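## Task

Close the lid on the tip box labelled TB3 and push its front edge down fully so it latches, while both other lids stay completely open; then release it and move the hand away.

## Robot and tools

Robot: one arm with six revolute joints and a parallel gripper. Joint order everywhere (rows, Joint positions, Joint velocities): waist, shoulder, elbow, wrist pitch, wrist yaw, wrist roll, then the gripper. Three tip boxes sit loose on a bench mat; identify each by the ID printed on the box, not by bench tape. All three must finish flat on the mat, and nothing may leave the table (that ends the scene).

Scene frame: origin on the table surface under the arm base, +z up, +y to the left when facing along +x. The base may be slightly tilted relative to the table.

Tool execute_actions. Argument actions is a list holding zero or one item. Empty list: no command, just the current state. An item with rows: one action. rows is a list of 1 to 15 rows; each row has 7 numbers in [-1, 1]. steps (1 to 15, default 15) is how many control steps of 1/30 s the action lasts; row k is applied on step k and the final row repeats if rows run out. An item with only steps (up to 300) is a wait: nothing new is sent, and it returns once that many steps have elapsed since the previous result, with your thinking time counted in. Optional pictures (boolean) turns camera images on or off; they come by default. A rejected call sends nothing.

Row layout: first six numbers are joint offsets, not absolute angles. Each is scaled: 1.0 equals 1.264 rad waist, 1.32 shoulder, 1.276 elbow, 1.83 wrist pitch, 1.686 wrist yaw, 2.022 wrist roll. The offset is measured from the joint angles in the most recent result that reported them; before any such result in a scene, and for the second or later call within one reply, it is measured from where the arm is when the action begins. It is never relative to the previous row. The seventh number is the gripper opening, absolute: +1 fully open, -1 closed.

Joint ranges (rad): waist -2.880 to 2.880, shoulder 0.000 to 3.142, elbow 0.000 to 3.019, wrist pitch -1.693 to 1.571, wrist yaw -1.571 to 1.571, wrist roll -2.094 to 2.094. A call that would send a joint more than 0.019 rad beyond its stated end is refused. True ends may differ from stated ones by up to 0.019 rad; a target past the true end is clipped there, and the result may then say "joint sent to its limit" (possibly referring to an earlier, still running action). No such line does not prove there is room left.

Motion limits: per step each joint target stays within a lead of its measured angle: 0.264 waist, 0.32 shoulder, 0.276 elbow, 0.33 wrist pitch, 0.186 wrist yaw, 0.522 wrist roll (rad). If the targets would move the gripper more than 70 mm from where it is measured, all are pulled back proportionally. Big moves therefore take several actions. Very small commanded moves (a few mm) may not move the hand.

Holding position: sending zeros repeatedly lets the arm sag a little each action. To hold, in a reply's first call send the offsets that bring each joint back to its desired angle, and zeros in later calls of that reply; push the aim further if a joint keeps falling short. Zeros are not a pause; they pull the arm back to the reference angles. Between calls the arm keeps heading to the last target until it barely moves or a step is HELD; after that only a new action makes it continue or press harder. Fingers still in motion keep going.

Result lines: Joint positions (rad, then finger pad gap in m, 0.094 when fully open) and Joint velocities (rad/s, m/s). grip_measured is the measured opening on the command scale; readings may carry a constant error of about 1 mm. Away from the extremes, fingers go to where grip_measured would equal your command; to hold something command roughly 0.03 below grip_measured (less for a lighter grip). Pad force tops out near 50 to 62 N, less for parts under about 2 mm thick, with a brief spike on contact. "joint command not followed" means a clearance check altered or blocked targets (mounting blocks and posts count as arm). HELD marks steps where your row was fully or partly not sent. MOTOR HOT appears from 85 °C when holding loads; at 100 °C an OVER-TEMPERATURE FAULT drops the arm until it cools. Some heat carries into the next scene. Occasionally an outside tug acts on a held part or pushes a loose object.

Tool zoom_image: camera is cam_high, cam_low or cam_wrist; region is [x0, y0, x1, y1] in pixels of that camera's latest full image, origin top-left, at most 504 by 504. Returns a sharper close view.

Cameras (all 504x504, images returned in order cam_high, cam_low, cam_wrist): cam_high sits near [-0.109, -0.342, 1.031] looking down; cam_low near [0.791, -0.224, 0.068] looking low across the table; cam_wrist rides on the hand, pose not given. Calibration values (K, distortion, T_world_to_cam) are given in OpenCV convention and may be off by a couple of degrees and under a centimetre per scene.

Tool finished_scene: scene is the number of the current scene. Answering without any tool call ends everything.

Avoid: dropping or slamming things, hard impacts, excessive pushing, tipping or knocking boxes, and jerky, effortful motion. Press the lid down firmly but not violently, then open and withdraw.

Each tool is called after "Emit:" by a JSON object that holds its "name" and its "arguments".

## Session

Emit:
{"name": "execute_actions", "arguments": {"actions": []}}

Scene clock: 0.00 s of 8400.00 s.
grip_measured=+1.000
Joint positions: [ 0.932  2.135  0.573  1.389 -0.941 -1.142  0.094]
Joint velocities: [-0.015 -0.024  0.017  0.002 -0.037 -0.051  0.   ]
Motor temperatures (°C, as the motors report them): [22 23 24 22 21 22]

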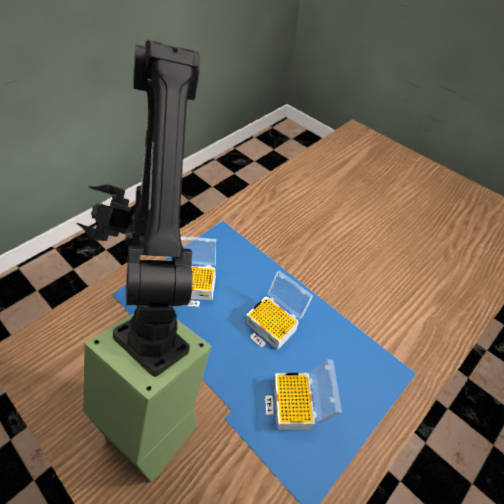

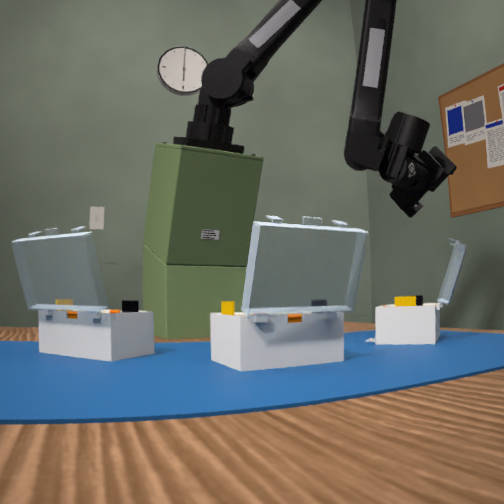

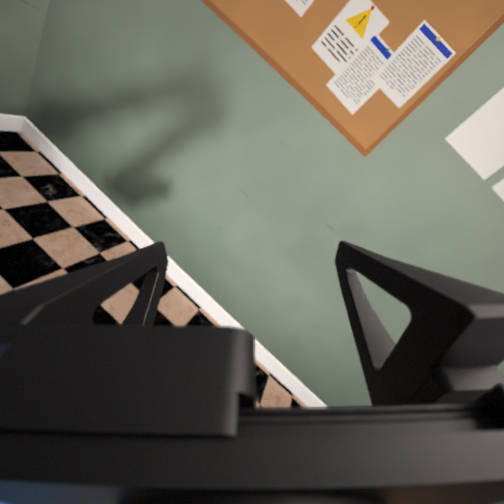

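Emit:
{"name": "zoom_image", "arguments": {"camera": "cam_high", "region": [160, 220, 360, 440]}}

Emit:
{"name": "zoom_image", "arguments": {"camera": "cam_low", "region": [0, 200, 504, 400]}}

Region (160, 220, 360, 440) of cam_high's 504x504 image, scaled by 2.291, with more detail than that image has; it fills the left 458 columns of this view, and the rest is white.

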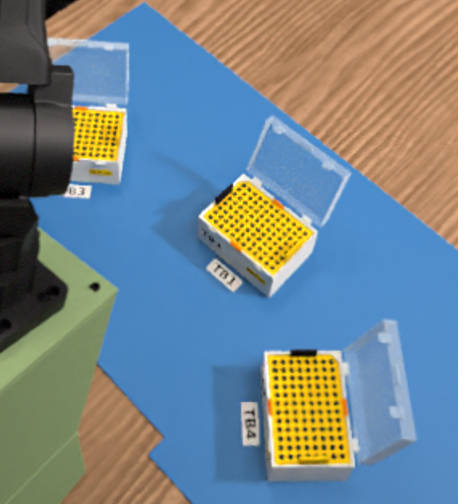

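Region (0, 200, 504, 400) of cam_low's 504x504 image, scaled by 1.000; it fills the top 200 rows of this view, and the rest is white.

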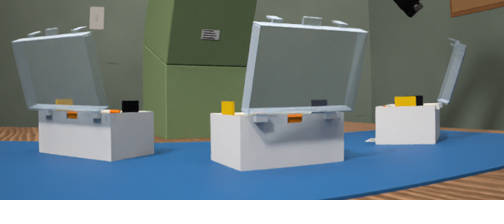

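Emit:
{"name": "zoom_image", "arguments": {"camera": "cam_high", "region": [240, 295, 300, 355]}}

Region (240, 295, 300, 355) of cam_high's 504x504 image, scaled by 8.400, with more detail than that image has.

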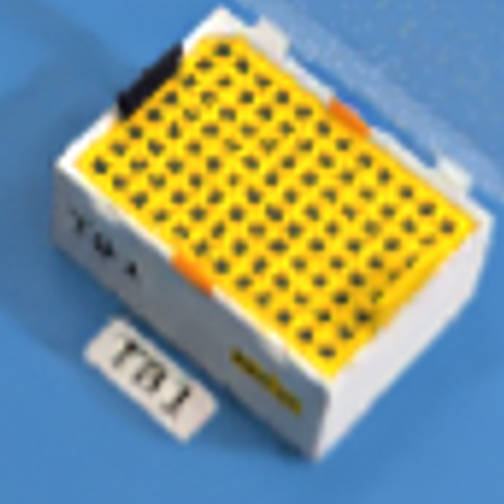

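Emit:
{"name": "execute_actions", "arguments": {"actions": [{"rows":[[-0.5,-0.1,-0.1,-0.4,0.558,0.565,-1]]}], "pictures": false}}

Emit:
{"name": "execute_actions", "arguments": {"actions": [{"steps":60}]}}

Scene clock: 17.80 s of 8400.00 s.
grip_measured=-0.977
Joint positions: [ 0.282  2.026  0.471  0.691 -0.008 -0.226  0.001]
Joint velocities: [-0.571 -0.044 -0.188 -0.315  0.447  1.516  0.   ]
Motor temperatures (°C, as the motors report them): [22 24 24 23 21 22]
Steps of this call (steps 1 to 90: nothing new was sent; then 14.30 s passed at rest; steps 91 to 105: all 15 steps of this action). Readings (joint positions):
91: [0.922 2.128 0.565 1.355 -0.891 -1.098]
92: [0.900 2.112 0.548 1.291 -0.832 -1.041]
94: [0.816 2.077 0.512 1.170 -0.718 -0.929]
98: [0.605 2.036 0.484 0.935 -0.487 -0.706]
105: the state above

Scene clock: 19.80 s of 8400.00 s.
grip_measured=-0.977
Joint positions: [ 0.29   2.021  0.453  0.671  0.002 -0.015  0.001]
Joint velocities: [-0.015 -0.005 -0.007  0.007  0.022 -0.022 -0.002]
Motor temperatures (°C, as the motors report them): [22 24 24 22 21 22]
Steps of this call (steps 1 to 30: the robot went on to your last target; steps 31 to 60: nothing new was sent). Readings (joint positions):
1: [0.270 2.025 0.465 0.683 0.000 -0.183]
2: [0.268 2.024 0.460 0.678 0.002 -0.149]
4: [0.277 2.024 0.453 0.673 0.002 -0.100]
8: [0.290 2.023 0.453 0.671 0.002 -0.049]
60: the state above
The arm was judged still, so your last target was given up. Only a new action makes it travel on or press farther. Fingers that are still opening or closing keep moving.

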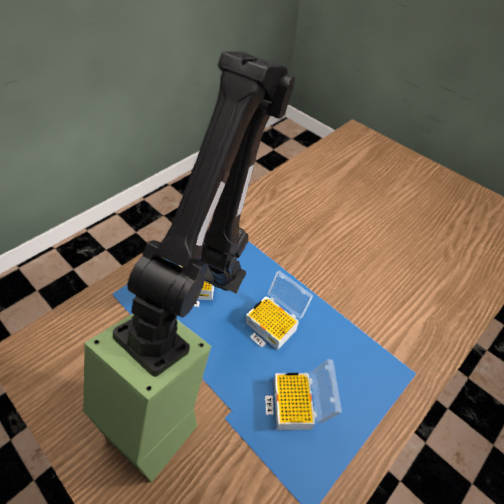

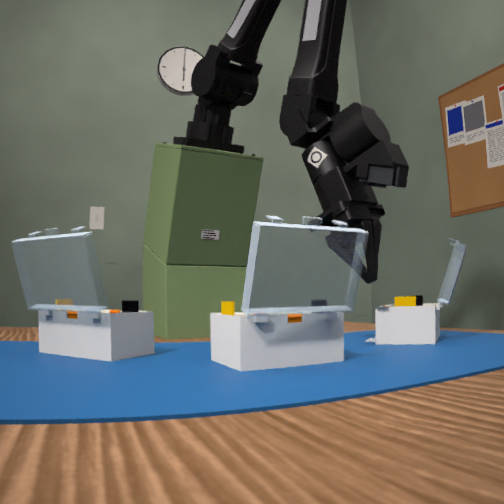

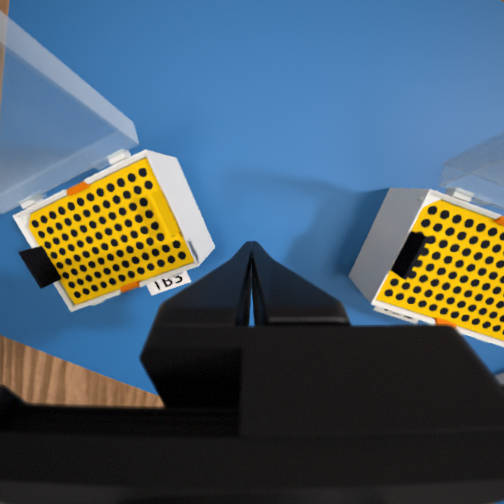

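Emit:
{"name": "execute_actions", "arguments": {"actions": [{"rows":[[0,-0.05,-0.03,0.05,0,0,-1],[0,-0.07,-0.04,0.08,0,0,-1],[0,-0.1,-0.06,0.11,0,0,-1],[0,-0.13,-0.09,0.14,0,0,-1],[0,-0.16,-0.12,0.17,0,0,-1],[0,-0.19,-0.15,0.2,0,0,-1],[0,-0.22,-0.18,0.2,0,0,-1],[0,-0.25,-0.22,0.2,0,0,-1]]}], "pictures": false}}

Emit:
{"name": "execute_actions", "arguments": {"actions": [{"steps":15}]}}

Scene clock: 27.00 s of 8400.00 s.
grip_measured=-0.977
Joint positions: [ 0.29   1.676  0.165  1.02   0.002 -0.015  0.001]
Joint velocities: [-0.005  0.132  0.046 -0.032  0.007  0.081  0.001]
Motor temperatures (°C, as the motors report them): [22 24 24 22 21 22]
Steps of this call (steps 1 to 90: nothing new was sent; then 3.70 s passed at rest; steps 91 to 105: all 15 steps of this action). Readings (joint positions):
91: [0.290 2.019 0.449 0.682 0.002 -0.015]
92: [0.290 2.009 0.439 0.712 0.002 -0.015]
94: [0.290 1.963 0.403 0.798 0.002 -0.015]
98: [0.290 1.777 0.274 0.982 0.002 -0.015]
105: the state above

Scene clock: 27.50 s of 8400.00 s.
grip_measured=-0.977
Joint positions: [ 0.29   1.684  0.168  1.02   0.002 -0.015  0.001]
Joint velocities: [-0.015 -0.005 -0.012 -0.007  0.066 -0.007 -0.   ]
Motor temperatures (°C, as the motors report them): [22 24 24 22 21 22]
Steps of this call (steps 1 to 15: the robot went on to your last target). Readings (joint positions):
1: [0.290 1.680 0.167 1.020 0.002 -0.015]
2: [0.290 1.682 0.168 1.020 0.002 -0.015]
4: [0.290 1.684 0.168 1.020 0.002 -0.015]
8: [0.290 1.684 0.168 1.020 0.002 -0.015]
15: the state above
The arm was judged still, so your last target was given up. Only a new action makes it travel on or press farther. Fingers that are still opening or closing keep moving.

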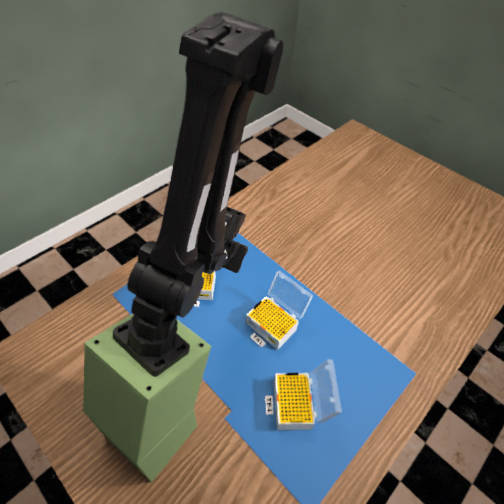

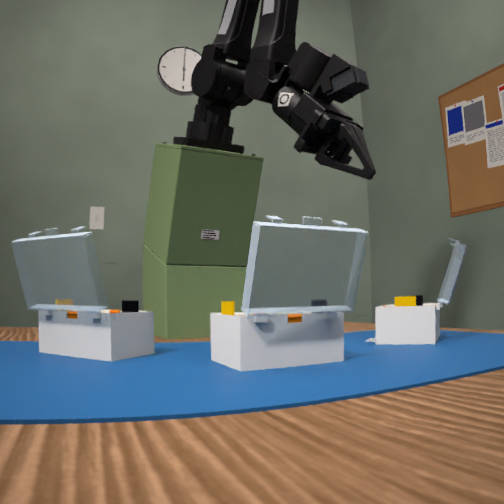

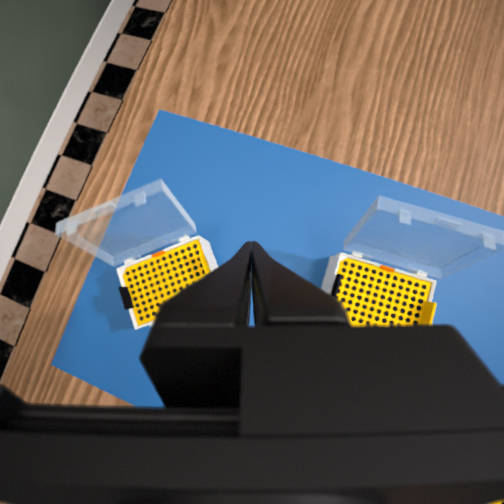

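Emit:
{"name": "execute_actions", "arguments": {"actions": [{"rows":[[1,0,0,0,0.3,0,1]]}], "pictures": false}}

Emit:
{"name": "execute_actions", "arguments": {"actions": [{"rows":[[0.65,0.1,0.08,0,0.35,0,1]]}], "pictures": false}}

Emit:
{"name": "execute_actions", "arguments": {"actions": [{"steps":20}]}}

Scene clock: 35.93 s of 8400.00 s.
grip_measured=+1.000
Joint positions: [ 1.523  1.684  0.18   1.02   0.502 -0.014  0.094]
Joint velocities: [ 1.558 -0.005 -0.012  0.007 -0.051 -0.037  0.   ]
Motor temperatures (°C, as the motors report them): [22 24 24 23 21 22]
Steps of this call (steps 1 to 90: nothing new was sent; then 4.93 s passed at rest; steps 91 to 105: all 15 steps of this action). Readings (joint positions):
91: [0.318 1.684 0.168 1.020 0.100 -0.014]
92: [0.384 1.684 0.168 1.020 0.209 -0.014]
94: [0.562 1.684 0.171 1.020 0.413 -0.014]
98: [0.930 1.684 0.178 1.020 0.501 -0.014]
105: the state above

Scene clock: 36.43 s of 8400.00 s.
grip_measured=+1.000
Joint positions: [ 2.368  1.824  0.286  1.02   1.088 -0.014  0.094]
Joint velocities: [-0.19  -0.015 -0.081  0.002  0.037  0.022  0.   ]
Motor temperatures (°C, as the motors report them): [22 24 24 23 21 22]
Steps of this call (steps 1 to 15: all 15 steps of this action). Readings (joint positions):
1: [1.585 1.694 0.188 1.020 0.585 -0.014]
2: [1.657 1.719 0.206 1.020 0.682 -0.014]
4: [1.820 1.781 0.255 1.020 0.875 -0.014]
8: [2.171 1.824 0.297 1.020 1.076 -0.014]
15: the state above

Scene clock: 37.10 s of 8400.00 s.
grip_measured=+1.000
Joint positions: [ 2.355  1.824  0.281  1.02   1.09  -0.014  0.094]
Joint velocities: [-0.005  0.005 -0.002 -0.007  0.007 -0.022  0.   ]
Motor temperatures (°C, as the motors report them): [22 24 24 23 21 22]
Steps of this call (steps 1 to 20: the robot went on to your last target). Readings (joint positions):
1: [2.362 1.824 0.283 1.020 1.089 -0.014]
2: [2.358 1.824 0.282 1.020 1.090 -0.014]
4: [2.355 1.824 0.281 1.020 1.090 -0.014]
8: [2.355 1.824 0.281 1.020 1.090 -0.014]
20: the state above

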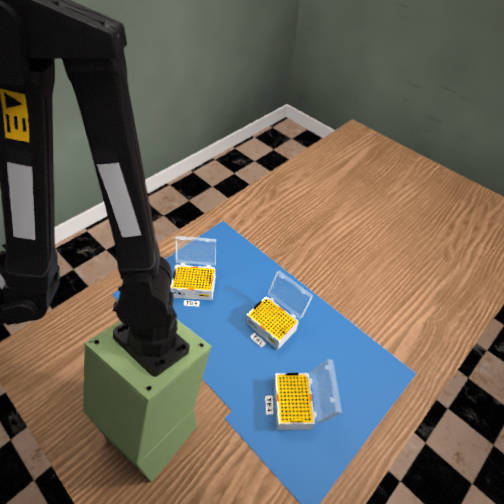

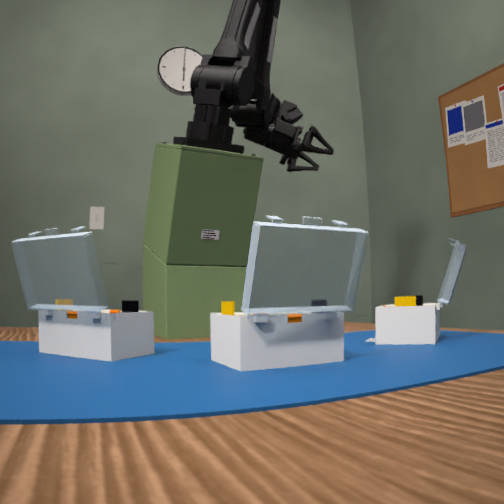

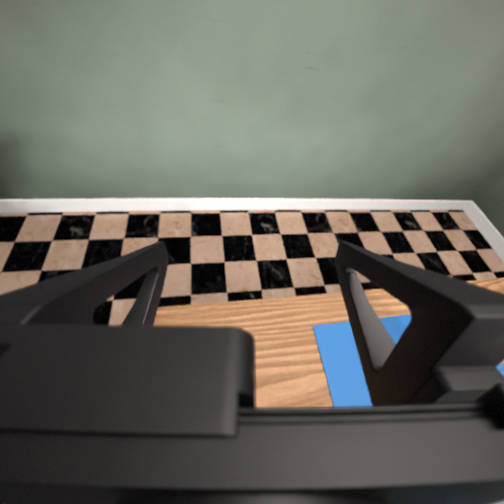

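Emit:
{"name": "zoom_image", "arguments": {"camera": "cam_high", "region": [165, 270, 225, 310]}}

Region (165, 270, 225, 310) of cam_high's 504x504 image, scaled by 8.400, with more detail than that image has.

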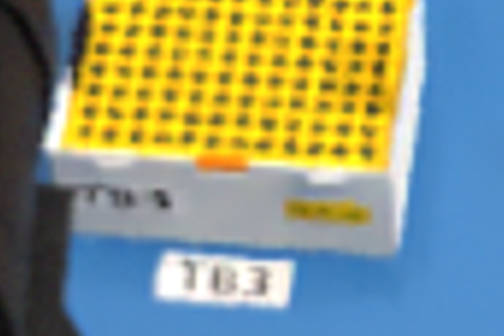

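Looks like TB3; confirm with the wrist camera.

Emit:
{"name": "execute_actions", "arguments": {"actions": [{"rows":[[-0.3,0.08,0.05,-0.25,0.2,0,1]]}], "pictures": false}}

Emit:
{"name": "execute_actions", "arguments": {"actions": [{"steps":12}]}}

Scene clock: 41.40 s of 8400.00 s.
grip_measured=+1.000
Joint positions: [ 1.961  1.935  0.339  0.578  1.424 -0.014  0.094]
Joint velocities: [ 0.005  0.005 -0.007  0.012 -0.022 -0.037  0.   ]
Motor temperatures (°C, as the motors report them): [22 24 24 23 21 22]
Steps of this call (steps 1 to 15: the robot went on to your last target; steps 16 to 90: nothing new was sent; then 0.80 s passed at rest; steps 91 to 105: all 15 steps of this action). Readings (joint positions):
91: [2.342 1.827 0.288 0.980 1.148 -0.014]
92: [2.302 1.837 0.302 0.907 1.218 -0.014]
94: [2.181 1.874 0.327 0.764 1.346 -0.014]
98: [1.963 1.931 0.342 0.600 1.423 -0.014]
105: the state above

Scene clock: 41.80 s of 8400.00 s.
grip_measured=+1.000
Joint positions: [ 1.961  1.935  0.339  0.578  1.424 -0.014  0.094]
Joint velocities: [-0.015 -0.015  0.002 -0.007 -0.037  0.051  0.   ]
Motor temperatures (°C, as the motors report them): [22 24 24 23 21 22]
Steps of this call (steps 1 to 12: the robot went on to your last target). Readings (joint positions):
1: [1.961 1.935 0.339 0.578 1.424 -0.014]
2: [1.961 1.935 0.339 0.578 1.424 -0.014]
4: [1.961 1.935 0.339 0.578 1.424 -0.014]
8: [1.961 1.935 0.339 0.578 1.424 -0.014]
12: the state above

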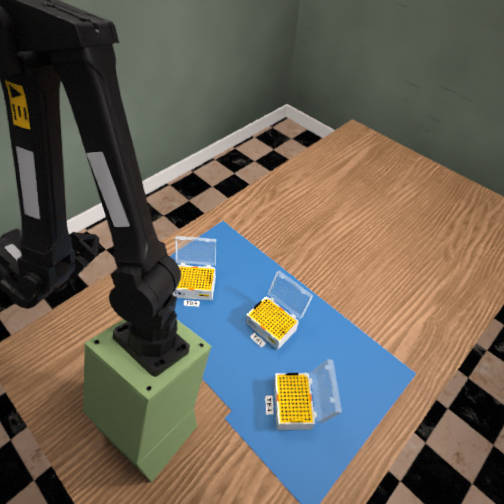

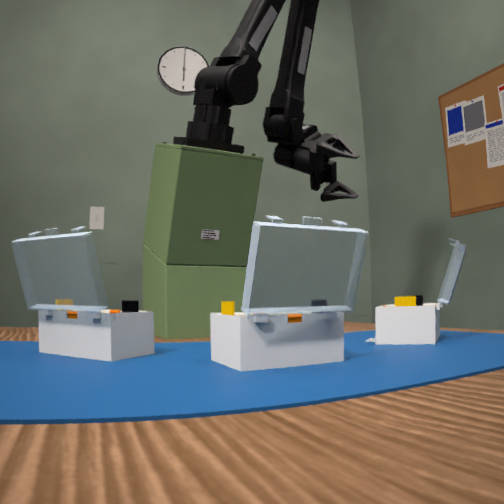

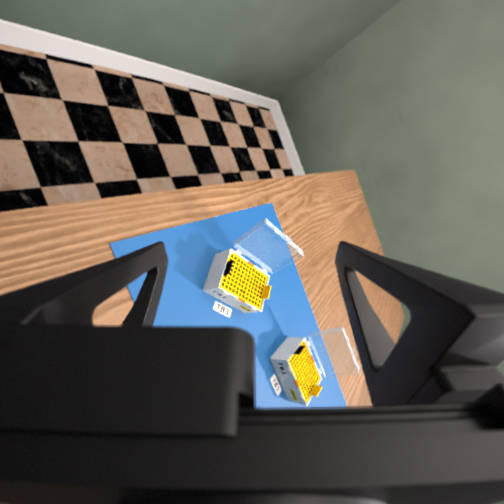

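Emit:
{"name": "zoom_image", "arguments": {"camera": "cam_wrist", "region": [190, 260, 340, 410]}}

Emit:
{"name": "zoom_image", "arguments": {"camera": "cam_wrist", "region": [195, 270, 255, 320]}}

Region (190, 260, 340, 410) of cam_wrist's 504x504 image, scaled by 3.360, with more detail than that image has.

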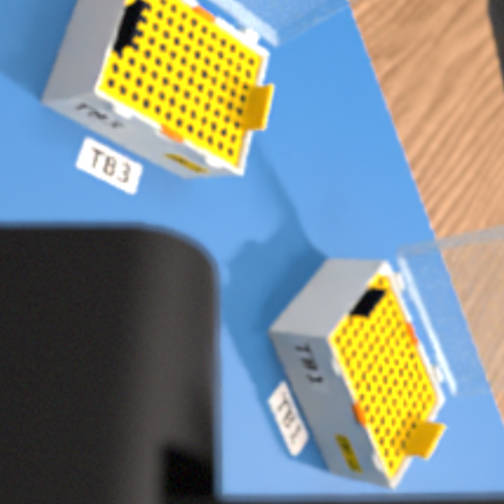

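Region (195, 270, 255, 320) of cam_wrist's 504x504 image, scaled by 8.400, with more detail than that image has.

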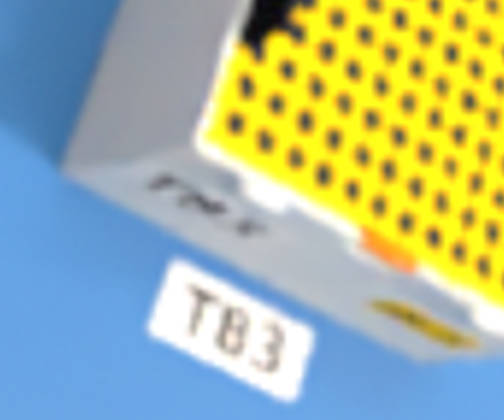

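Emit:
{"name": "execute_actions", "arguments": {"actions": [{"rows":[[-0.06,-0.02,0.05,-0.03,-0.06,0,-1],[-0.12,-0.04,0.1,-0.06,-0.12,0,-1],[-0.18,-0.06,0.15,-0.1,-0.18,0,-1],[-0.25,-0.08,0.2,-0.15,-0.24,0,-1],[-0.32,-0.1,0.25,-0.2,-0.3,0,-1],[-0.39,-0.117,0.3,-0.25,-0.36,0,-1],[-0.46,-0.117,0.35,-0.3,-0.42,0,-1],[-0.53,-0.117,0.4,-0.35,-0.48,0,-1],[-0.6,-0.117,0.44,-0.4,-0.54,0,-1],[-0.67,-0.117,0.46,-0.45,-0.6,0,-1],[-0.74,-0.117,0.46,-0.5,-0.66,0,-1],[-0.81,-0.117,0.46,-0.55,-0.72,0,-1],[-0.87,-0.117,0.46,-0.6,-0.78,0,-1],[-0.92,-0.117,0.46,-0.63,-0.82,0,-1],[-0.95,-0.117,0.46,-0.64,-0.845,0,-1]]}], "pictures": false}}

Emit:
{"name": "execute_actions", "arguments": {"actions": [{"steps":25}]}}

Scene clock: 59.83 s of 8400.00 s.
grip_measured=-0.977
Joint positions: [ 1.352  1.817  0.881 -0.106  0.541 -0.014  0.001]
Joint velocities: [-1.519 -0.259  0.696 -1.756 -1.546  0.022 -0.   ]
Motor temperatures (°C, as the motors report them): [23 24 24 22 22 22]
Steps of this call (steps 1 to 15: the robot went on to your last target; steps 16 to 90: nothing new was sent; then 14.53 s passed at rest; steps 91 to 105: all 15 steps of this action). Readings (joint positions):
91: [1.955 1.933 0.342 0.570 1.379 -0.014]
92: [1.934 1.929 0.356 0.543 1.297 -0.014]
94: [1.849 1.914 0.419 0.466 1.153 -0.014]
98: [1.663 1.871 0.599 0.275 0.941 -0.014]
105: the state above

Scene clock: 60.67 s of 8400.00 s.
grip_measured=-0.977
Joint positions: [ 0.755  1.792  0.925 -0.578  0.002 -0.014  0.001]
Joint velocities: [ 0.005 -0.005 -0.002  0.002 -0.007 -0.022 -0.   ]
Motor temperatures (°C, as the motors report them): [23 24 24 22 22 22]
Steps of this call (steps 1 to 25: the robot went on to your last target). Readings (joint positions):
1: [1.299 1.810 0.901 -0.165 0.480 -0.014]
2: [1.246 1.803 0.915 -0.222 0.420 -0.014]
4: [1.138 1.794 0.929 -0.333 0.304 -0.014]
8: [0.909 1.792 0.928 -0.491 0.065 -0.014]
25: the state above

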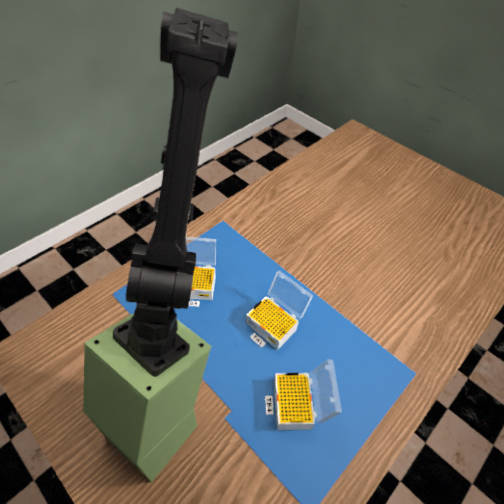

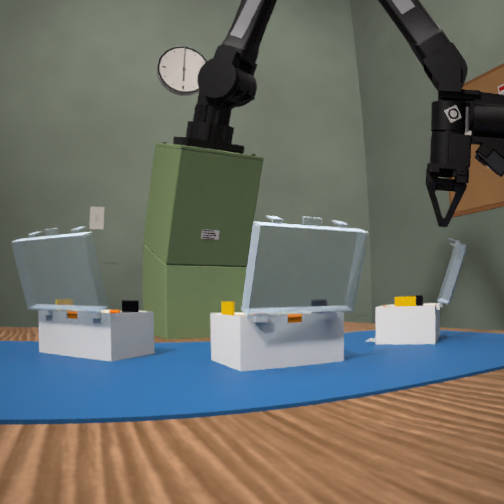

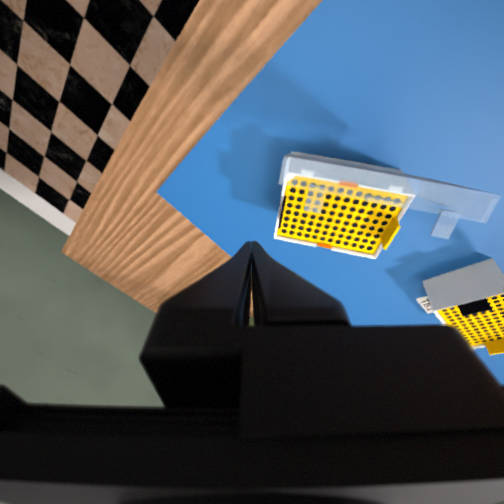

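Emit:
{"name": "execute_actions", "arguments": {"actions": [{"rows":[[-0.02,0,0.01,0,0,0,-1],[-0.04,0,0.02,0,0,0,-1],[-0.07,0,0.03,0,0,0,-1],[-0.1,0,0.04,0,0,0,-1],[-0.13,0,0.04,0,0,0,-1],[-0.16,0,0.04,0,0,0,-1],[-0.18,0,0.04,0,0,0,-1]]}]}}

Scene clock: 66.10 s of 8400.00 s.
grip_measured=-0.977
Joint positions: [ 0.501  1.792  0.968 -0.578  0.005 -0.014  0.001]
Joint velocities: [ 0.122 -0.005 -0.002 -0.017 -0.081  0.037  0.001]
Motor temperatures (°C, as the motors report them): [23 25 24 22 22 22]
Steps of this call (steps 1 to 30: the robot went on to your last target; steps 31 to 90: nothing new was sent; then 1.93 s passed at rest; steps 91 to 105: all 15 steps of this action). Readings (joint positions):
91: [0.754 1.792 0.925 -0.578 0.002 -0.014]
92: [0.751 1.792 0.925 -0.578 0.002 -0.014]
94: [0.726 1.792 0.930 -0.578 -0.000 -0.014]
98: [0.591 1.792 0.957 -0.578 -0.000 -0.014]
105: the state above

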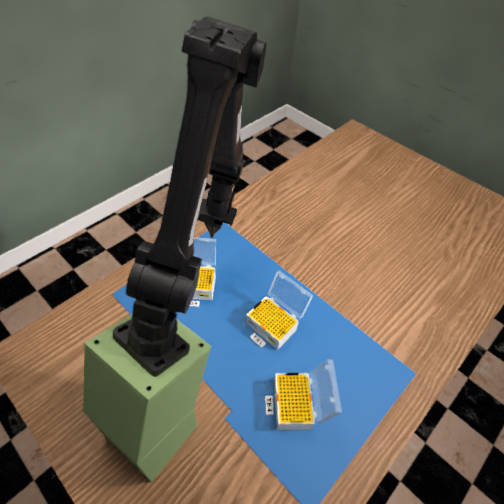

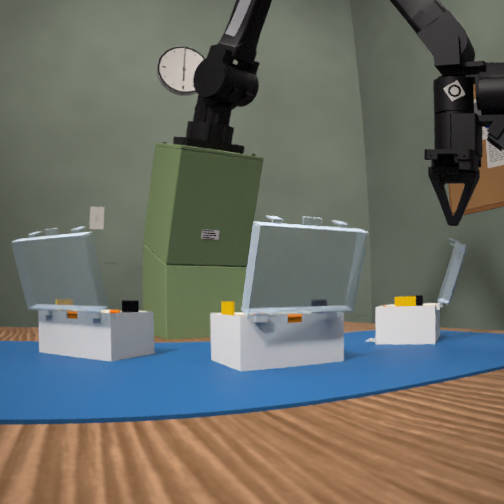

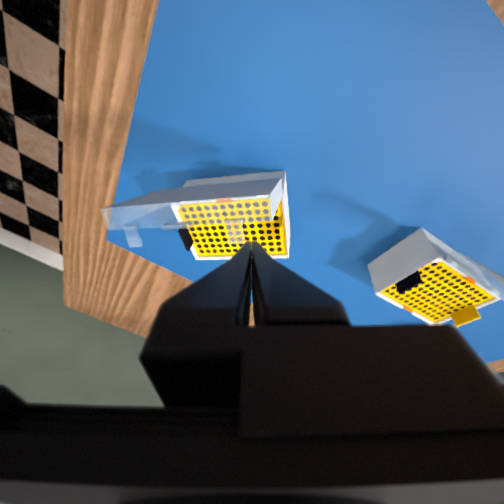

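Emit:
{"name": "execute_actions", "arguments": {"actions": [{"rows":[[0.02,0.01,0.02,0,0,0,-1],[0.03,0.02,0.04,-0.01,0,0,-1],[0.04,0.03,0.06,-0.01,0,0,-1],[0.05,0.04,0.08,-0.02,0,0,-1],[0.06,0.05,0.1,-0.02,0,0,-1],[0.07,0.06,0.12,-0.03,0,0,-1],[0.075,0.075,0.14,-0.03,0,0,-1],[0.075,0.085,0.145,-0.03,0,0,-1]]}]}}

Scene clock: 72.43 s of 8400.00 s.
grip_measured=-0.977
Joint positions: [ 0.597  1.895  1.147 -0.617  0.004 -0.014  0.001]
Joint velocities: [-0.015 -0.005  0.002  0.002 -0.022  0.051  0.001]
Motor temperatures (°C, as the motors report them): [23 25 24 22 22 22]
Steps of this call (steps 1 to 30: the robot went on to your last target; steps 31 to 90: nothing new was sent; then 2.83 s passed at rest; steps 91 to 105: all 15 steps of this action). Readings (joint positions):
91: [0.518 1.792 0.968 -0.578 0.004 -0.014]
92: [0.519 1.793 0.971 -0.580 0.004 -0.014]
94: [0.524 1.807 0.994 -0.589 0.004 -0.014]
98: [0.560 1.865 1.098 -0.613 0.004 -0.014]
105: the state above

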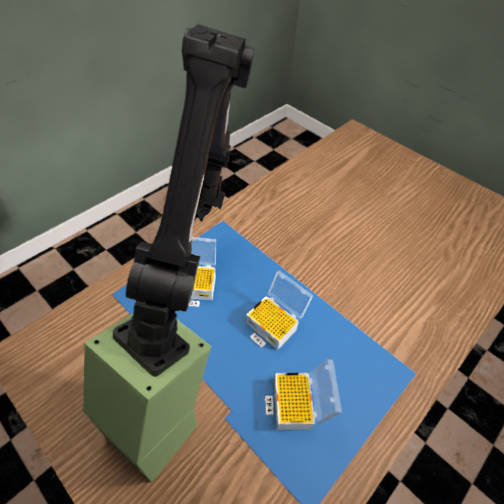

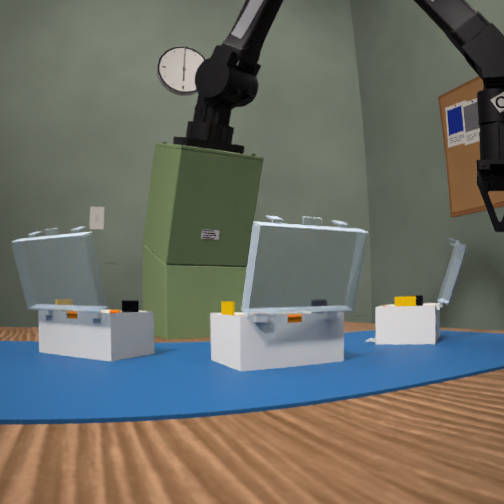

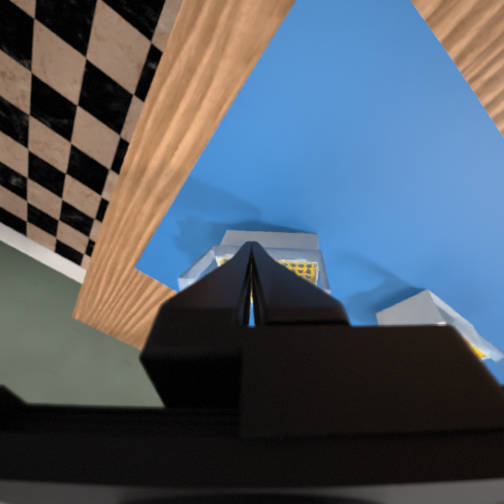

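Emit:
{"name": "execute_actions", "arguments": {"actions": [{"rows":[[0,0.01,0,0,0,0,-1],[0,0.02,0,0,0,0,-1],[0,0.03,0,0,0,0,-1],[0,0.04,0,0,0,0,-1],[0,0.05,0,0,0,0,-1],[0,0.06,0,0,0,0,-1],[0,0.07,0,0,0,0,-1]]}]}}

Scene clock: 76.43 s of 8400.00 s.
grip_measured=-0.977
Joint positions: [ 0.597  1.995  1.139 -0.618  0.004 -0.014  0.001]
Joint velocities: [ 0.005 -0.005  0.002 -0.002  0.007 -0.007 -0.   ]
Motor temperatures (°C, as the motors report them): [23 25 24 22 22 22]
Steps of this call (steps 1 to 15: the robot went on to your last target; steps 16 to 90: nothing new was sent; then 0.50 s passed at rest; steps 91 to 105: all 15 steps of this action). Readings (joint positions):
91: [0.597 1.895 1.147 -0.618 0.004 -0.014]
92: [0.597 1.896 1.147 -0.618 0.004 -0.014]
94: [0.597 1.903 1.147 -0.618 0.004 -0.014]
98: [0.597 1.946 1.147 -0.618 0.004 -0.014]
105: the state above

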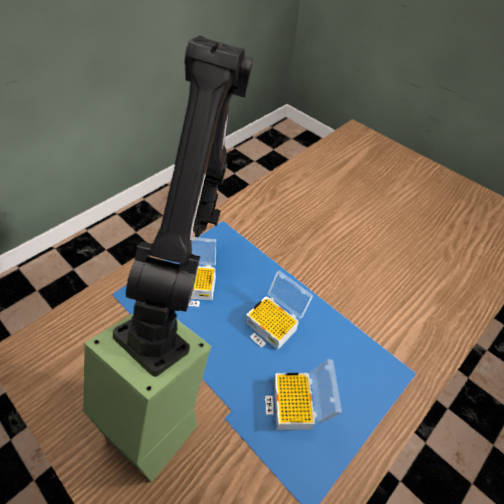

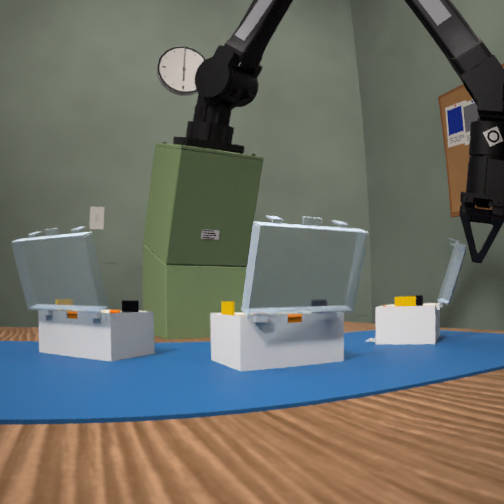

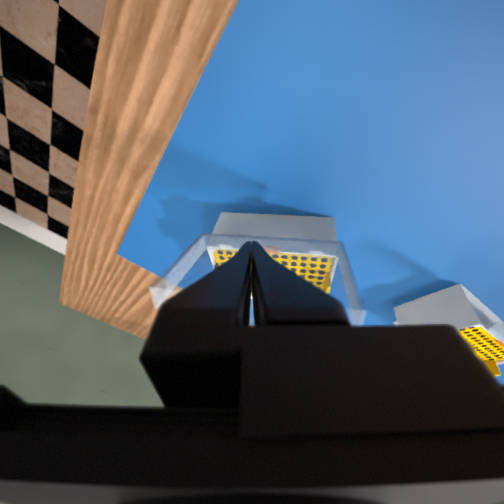

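Pull inward about 5 cm.

Emit:
{"name": "execute_actions", "arguments": {"actions": [{"rows":[[0,-0.008,-0.008,0,0,0,-1],[0,-0.012,-0.016,0,0,0,-1],[0,-0.016,-0.024,0,0,0,-1],[0,-0.02,-0.032,0,0,0,-1],[0,-0.024,-0.04,0,0,0,-1],[0,-0.028,-0.048,0,0,0,-1],[0,-0.032,-0.056,0,0,0,-1],[0,-0.036,-0.064,0,0,0,-1],[0,-0.04,-0.072,0,0,0,-1],[0,-0.044,-0.08,0,0,0,-1],[0,-0.048,-0.088,0,0,0,-1],[0,-0.052,-0.096,0,0,0,-1]]}]}}

Scene clock: 81.67 s of 8400.00 s.
grip_measured=-0.977
Joint positions: [ 0.597  1.95   1.014 -0.618  0.004 -0.014  0.001]
Joint velocities: [-0.005 -0.063 -0.061 -0.007  0.007 -0.051 -0.   ]
Motor temperatures (°C, as the motors report them): [23 25 24 22 22 22]
Steps of this call (steps 1 to 15: the robot went on to your last target; steps 16 to 90: nothing new was sent; then 1.73 s passed at rest; steps 91 to 105: all 15 steps of this action). Readings (joint positions):
91: [0.597 1.995 1.138 -0.618 0.004 -0.014]
92: [0.597 1.994 1.136 -0.618 0.004 -0.014]
94: [0.597 1.992 1.123 -0.618 0.004 -0.014]
98: [0.597 1.980 1.077 -0.618 0.004 -0.014]
105: the state above

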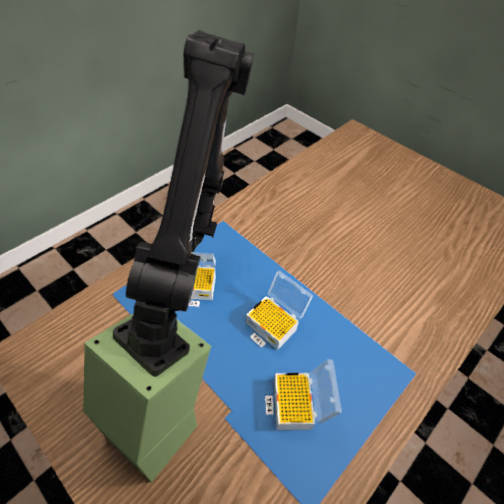

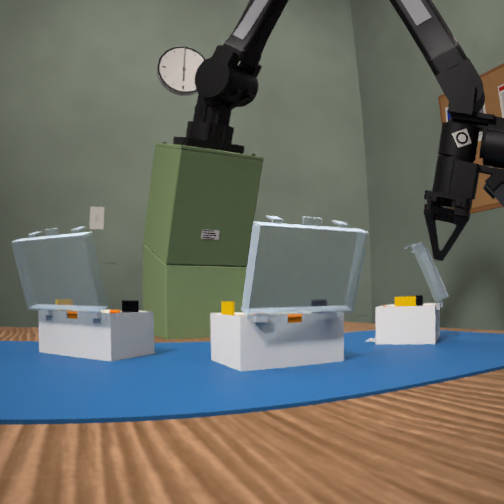

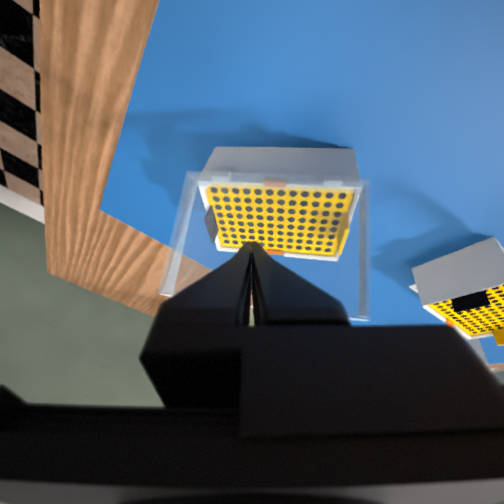

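Emit:
{"name": "execute_actions", "arguments": {"actions": [{"rows":[[0,-0.015,-0.016,0.01,0,0,-0.9],[0,-0.022,-0.032,0.02,0,0,-0.8],[-0.01,-0.029,-0.048,0.03,0,0,-0.7],[-0.01,-0.036,-0.064,0.04,0,0,-0.6],[-0.02,-0.043,-0.08,0.05,0,0,-0.5],[-0.02,-0.05,-0.096,0.06,0,0,-0.4],[-0.03,-0.057,-0.112,0.07,0,0,-0.3],[-0.03,-0.064,-0.128,0.08,0,0,-0.2],[-0.04,-0.071,-0.144,0.09,0,0,-0.1],[-0.04,-0.078,-0.16,0.1,0,0,0],[-0.04,-0.085,-0.176,0.11,0,0,0.1],[-0.04,-0.092,-0.192,0.125,0,0,0.2],[-0.04,-0.099,-0.208,0.14,0,0,0.2],[-0.04,-0.105,-0.222,0.15,0,0,0.2],[-0.04,-0.11,-0.235,0.16,0,0,0.2]]}], "pictures": false}}

Emit:
{"name": "execute_actions", "arguments": {"actions": [{"steps":10}]}}

Scene clock: 90.67 s of 8400.00 s.
grip_measured=+0.197
Joint positions: [ 0.553  1.839  0.743 -0.381  0.004 -0.014  0.056]
Joint velocities: [-0.005 -0.278 -0.496  0.642  0.022 -0.022  0.001]
Motor temperatures (°C, as the motors report them): [23 26 24 22 21 22]
Steps of this call (steps 1 to 15: the robot went on to your last target; steps 16 to 90: nothing new was sent; then 5.50 s passed at rest; steps 91 to 105: all 15 steps of this action). Readings (joint positions):
91: [0.597 1.946 1.011 -0.616 0.004 -0.014]
92: [0.597 1.945 1.005 -0.610 0.004 -0.014]
94: [0.597 1.936 0.976 -0.583 0.004 -0.014]
98: [0.587 1.904 0.887 -0.520 0.004 -0.014]
105: the state above

Scene clock: 91.00 s of 8400.00 s.
grip_measured=+0.198
Joint positions: [ 0.553  1.821  0.711 -0.34   0.004 -0.014  0.056]
Joint velocities: [ 0.005 -0.005  0.007  0.017 -0.007 -0.022  0.001]
Motor temperatures (°C, as the motors report them): [23 26 24 22 21 22]
Steps of this call (steps 1 to 10: the robot went on to your last target). Readings (joint positions):
1: [0.553 1.830 0.728 -0.365 0.004 -0.014]
2: [0.553 1.825 0.718 -0.357 0.004 -0.014]
4: [0.553 1.821 0.711 -0.349 0.004 -0.014]
8: [0.553 1.821 0.711 -0.341 0.004 -0.014]
10: the state above

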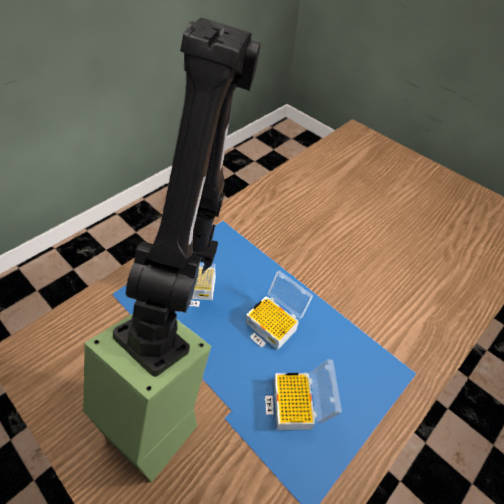

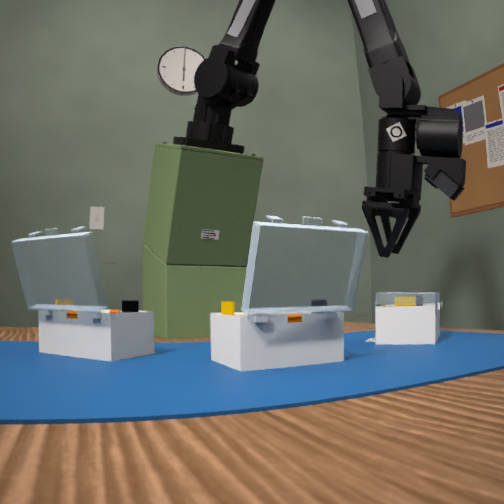

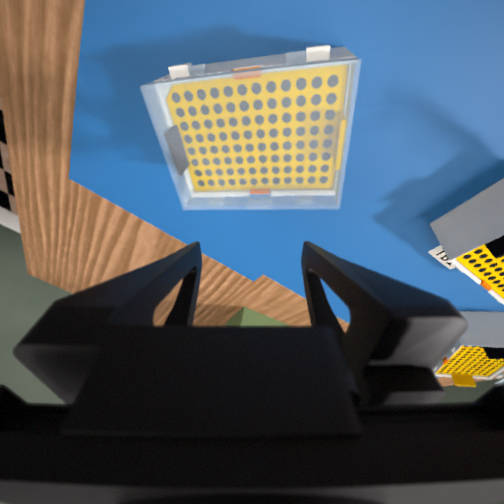

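Emit:
{"name": "execute_actions", "arguments": {"actions": [{"rows":[[0,0.012,0.004,0.008,0,0,0.2],[0,0.024,0.008,0.016,0,0,0.2],[0,0.036,0.012,0.024,0,0,0.2],[0,0.048,0.016,0.032,0,0,0.2],[0,0.06,0.02,0.04,0,0,0.2],[0,0.072,0.024,0.048,0,0,0.2],[0,0.084,0.028,0.056,0,0,0.2],[0,0.096,0.032,0.064,0,0,0.2],[0,0.108,0.036,0.072,0,0,0.2],[0,0.12,0.036,0.08,0,0,0.2]]}]}}

Emit:
{"name": "zoom_image", "arguments": {"camera": "cam_low", "region": [350, 230, 470, 350]}}

Scene clock: 98.50 s of 8400.00 s.
grip_measured=+0.198
Joint positions: [ 0.553  1.982  0.754 -0.212  0.004 -0.014  0.056]
Joint velocities: [ 0.005 -0.015 -0.017  0.022  0.037 -0.066 -0.001]
Motor temperatures (°C, as the motors report them): [22 26 24 22 21 22]
Steps of this call (steps 1 to 30: the robot went on to your last target; steps 31 to 90: nothing new was sent; then 4.00 s passed at rest; steps 91 to 105: all 15 steps of this action). Readings (joint positions):
91: [0.553 1.821 0.711 -0.340 0.004 -0.014]
92: [0.553 1.822 0.711 -0.337 0.004 -0.014]
94: [0.553 1.836 0.714 -0.320 0.004 -0.014]
98: [0.553 1.901 0.735 -0.266 0.004 -0.014]
105: the state above

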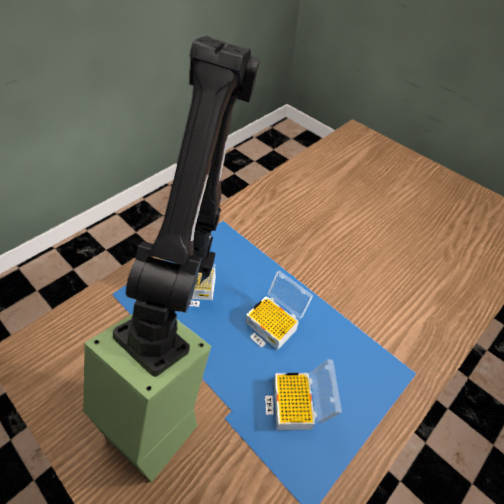

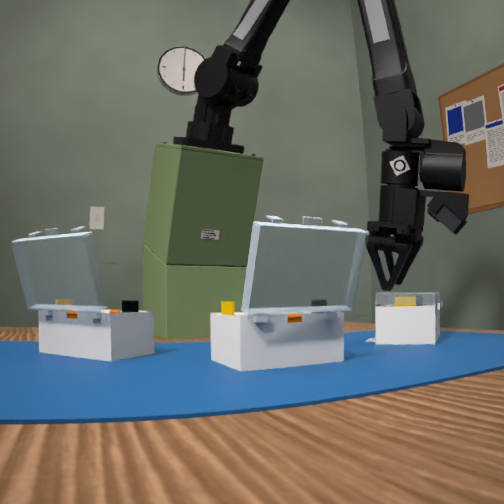

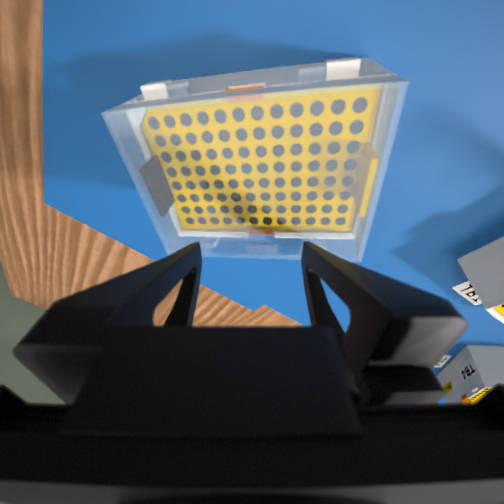

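Region (350, 230, 470, 350) of cam_low's 504x504 image, scaled by 4.200, with more detail than that image has.

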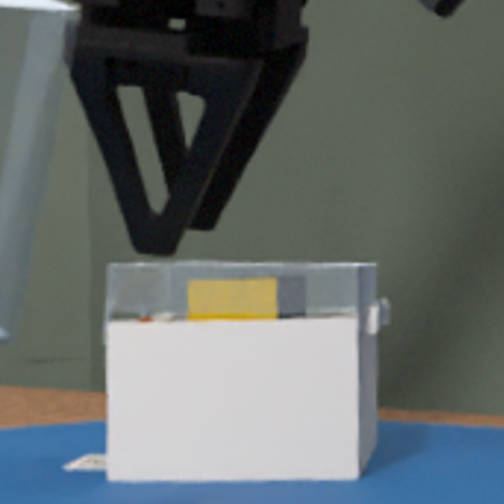

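Emit:
{"name": "execute_actions", "arguments": {"actions": [{"rows":[[-0.01,0,0,0,0,0,-0.2],[-0.015,0,0,0,0,0,-0.6],[-0.02,0,0,0,0,0,-1],[-0.02,0.006,0.002,0.004,0,0,-1],[-0.02,0.012,0.004,0.008,0,0,-1],[-0.02,0.018,0.006,0.012,0,0,-1],[-0.02,0.024,0.008,0.016,0,0,-1],[-0.02,0.03,0.01,0.02,0,0,-1],[-0.02,0.036,0.012,0.024,0,0,-1],[-0.02,0.042,0.014,0.028,0,0,-1],[-0.02,0.048,0.015,0.03,0,0,-1],[-0.02,0.054,0.015,0.03,0,0,-1]]}], "pictures": false}}

Emit:
{"name": "execute_actions", "arguments": {"actions": [{"steps":8}]}}

Emit:
{"name": "zoom_image", "arguments": {"camera": "cam_low", "region": [365, 270, 445, 330]}}

Scene clock: 106.00 s of 8400.00 s.
grip_measured=-0.977
Joint positions: [ 0.539  2.015  0.765 -0.183  0.004 -0.014  0.001]
Joint velocities: [-0.005 -0.005 -0.007  0.007 -0.081  0.051 -0.   ]
Motor temperatures (°C, as the motors report them): [22 26 24 22 21 22]
Steps of this call (steps 1 to 15: the robot went on to your last target; steps 16 to 90: nothing new was sent; then 4.00 s passed at rest; steps 91 to 105: all 15 steps of this action). Readings (joint positions):
91: [0.553 1.982 0.754 -0.209 0.004 -0.014]
92: [0.552 1.982 0.754 -0.209 0.004 -0.014]
94: [0.549 1.982 0.754 -0.209 0.004 -0.014]
98: [0.539 1.990 0.756 -0.201 0.004 -0.014]
105: the state above

Scene clock: 106.27 s of 8400.00 s.
grip_measured=-0.977
Joint positions: [ 0.539  2.015  0.765 -0.183  0.004 -0.014  0.001]
Joint velocities: [ 0.005  0.005  0.002 -0.007  0.022 -0.022  0.001]
Motor temperatures (°C, as the motors report them): [22 26 24 22 21 22]
Steps of this call (steps 1 to 8: the robot went on to your last target). Readings (joint positions):
1: [0.539 2.015 0.765 -0.183 0.004 -0.014]
2: [0.539 2.015 0.765 -0.183 0.004 -0.014]
4: [0.539 2.015 0.765 -0.183 0.004 -0.014]
8: the state above

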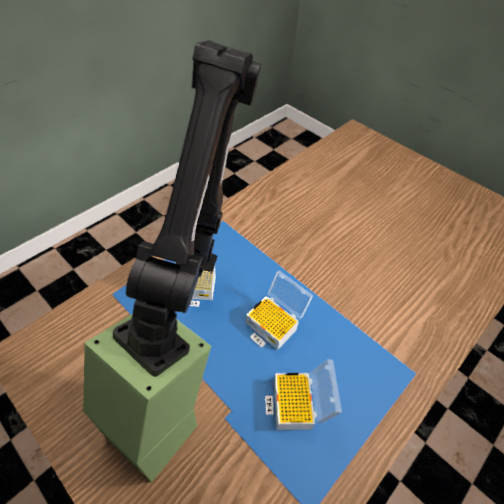

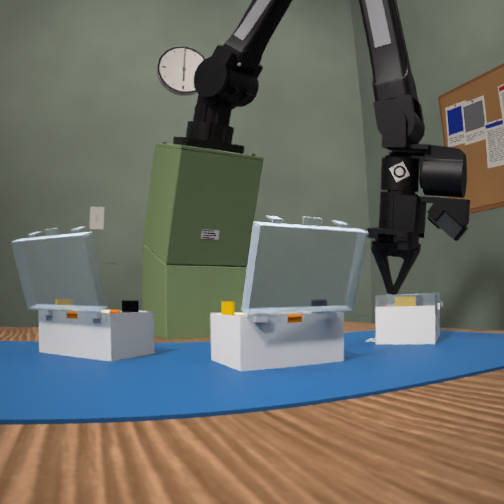

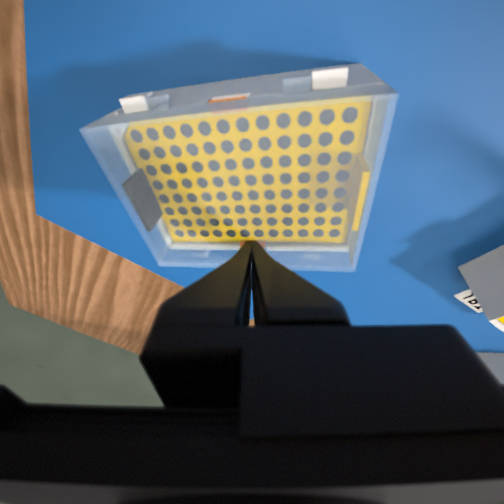

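Region (365, 270, 445, 330) of cam_low's 504x504 image, scaled by 6.300, with more detail than that image has; it fills the top 378 rows of this view, and the rest is white.

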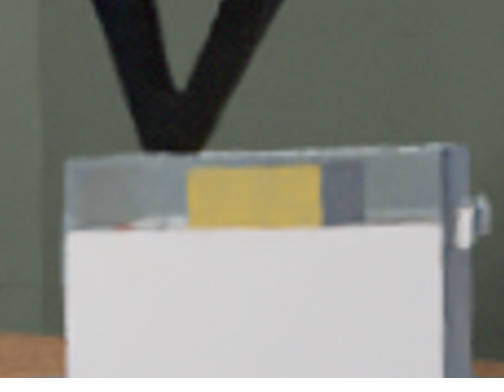

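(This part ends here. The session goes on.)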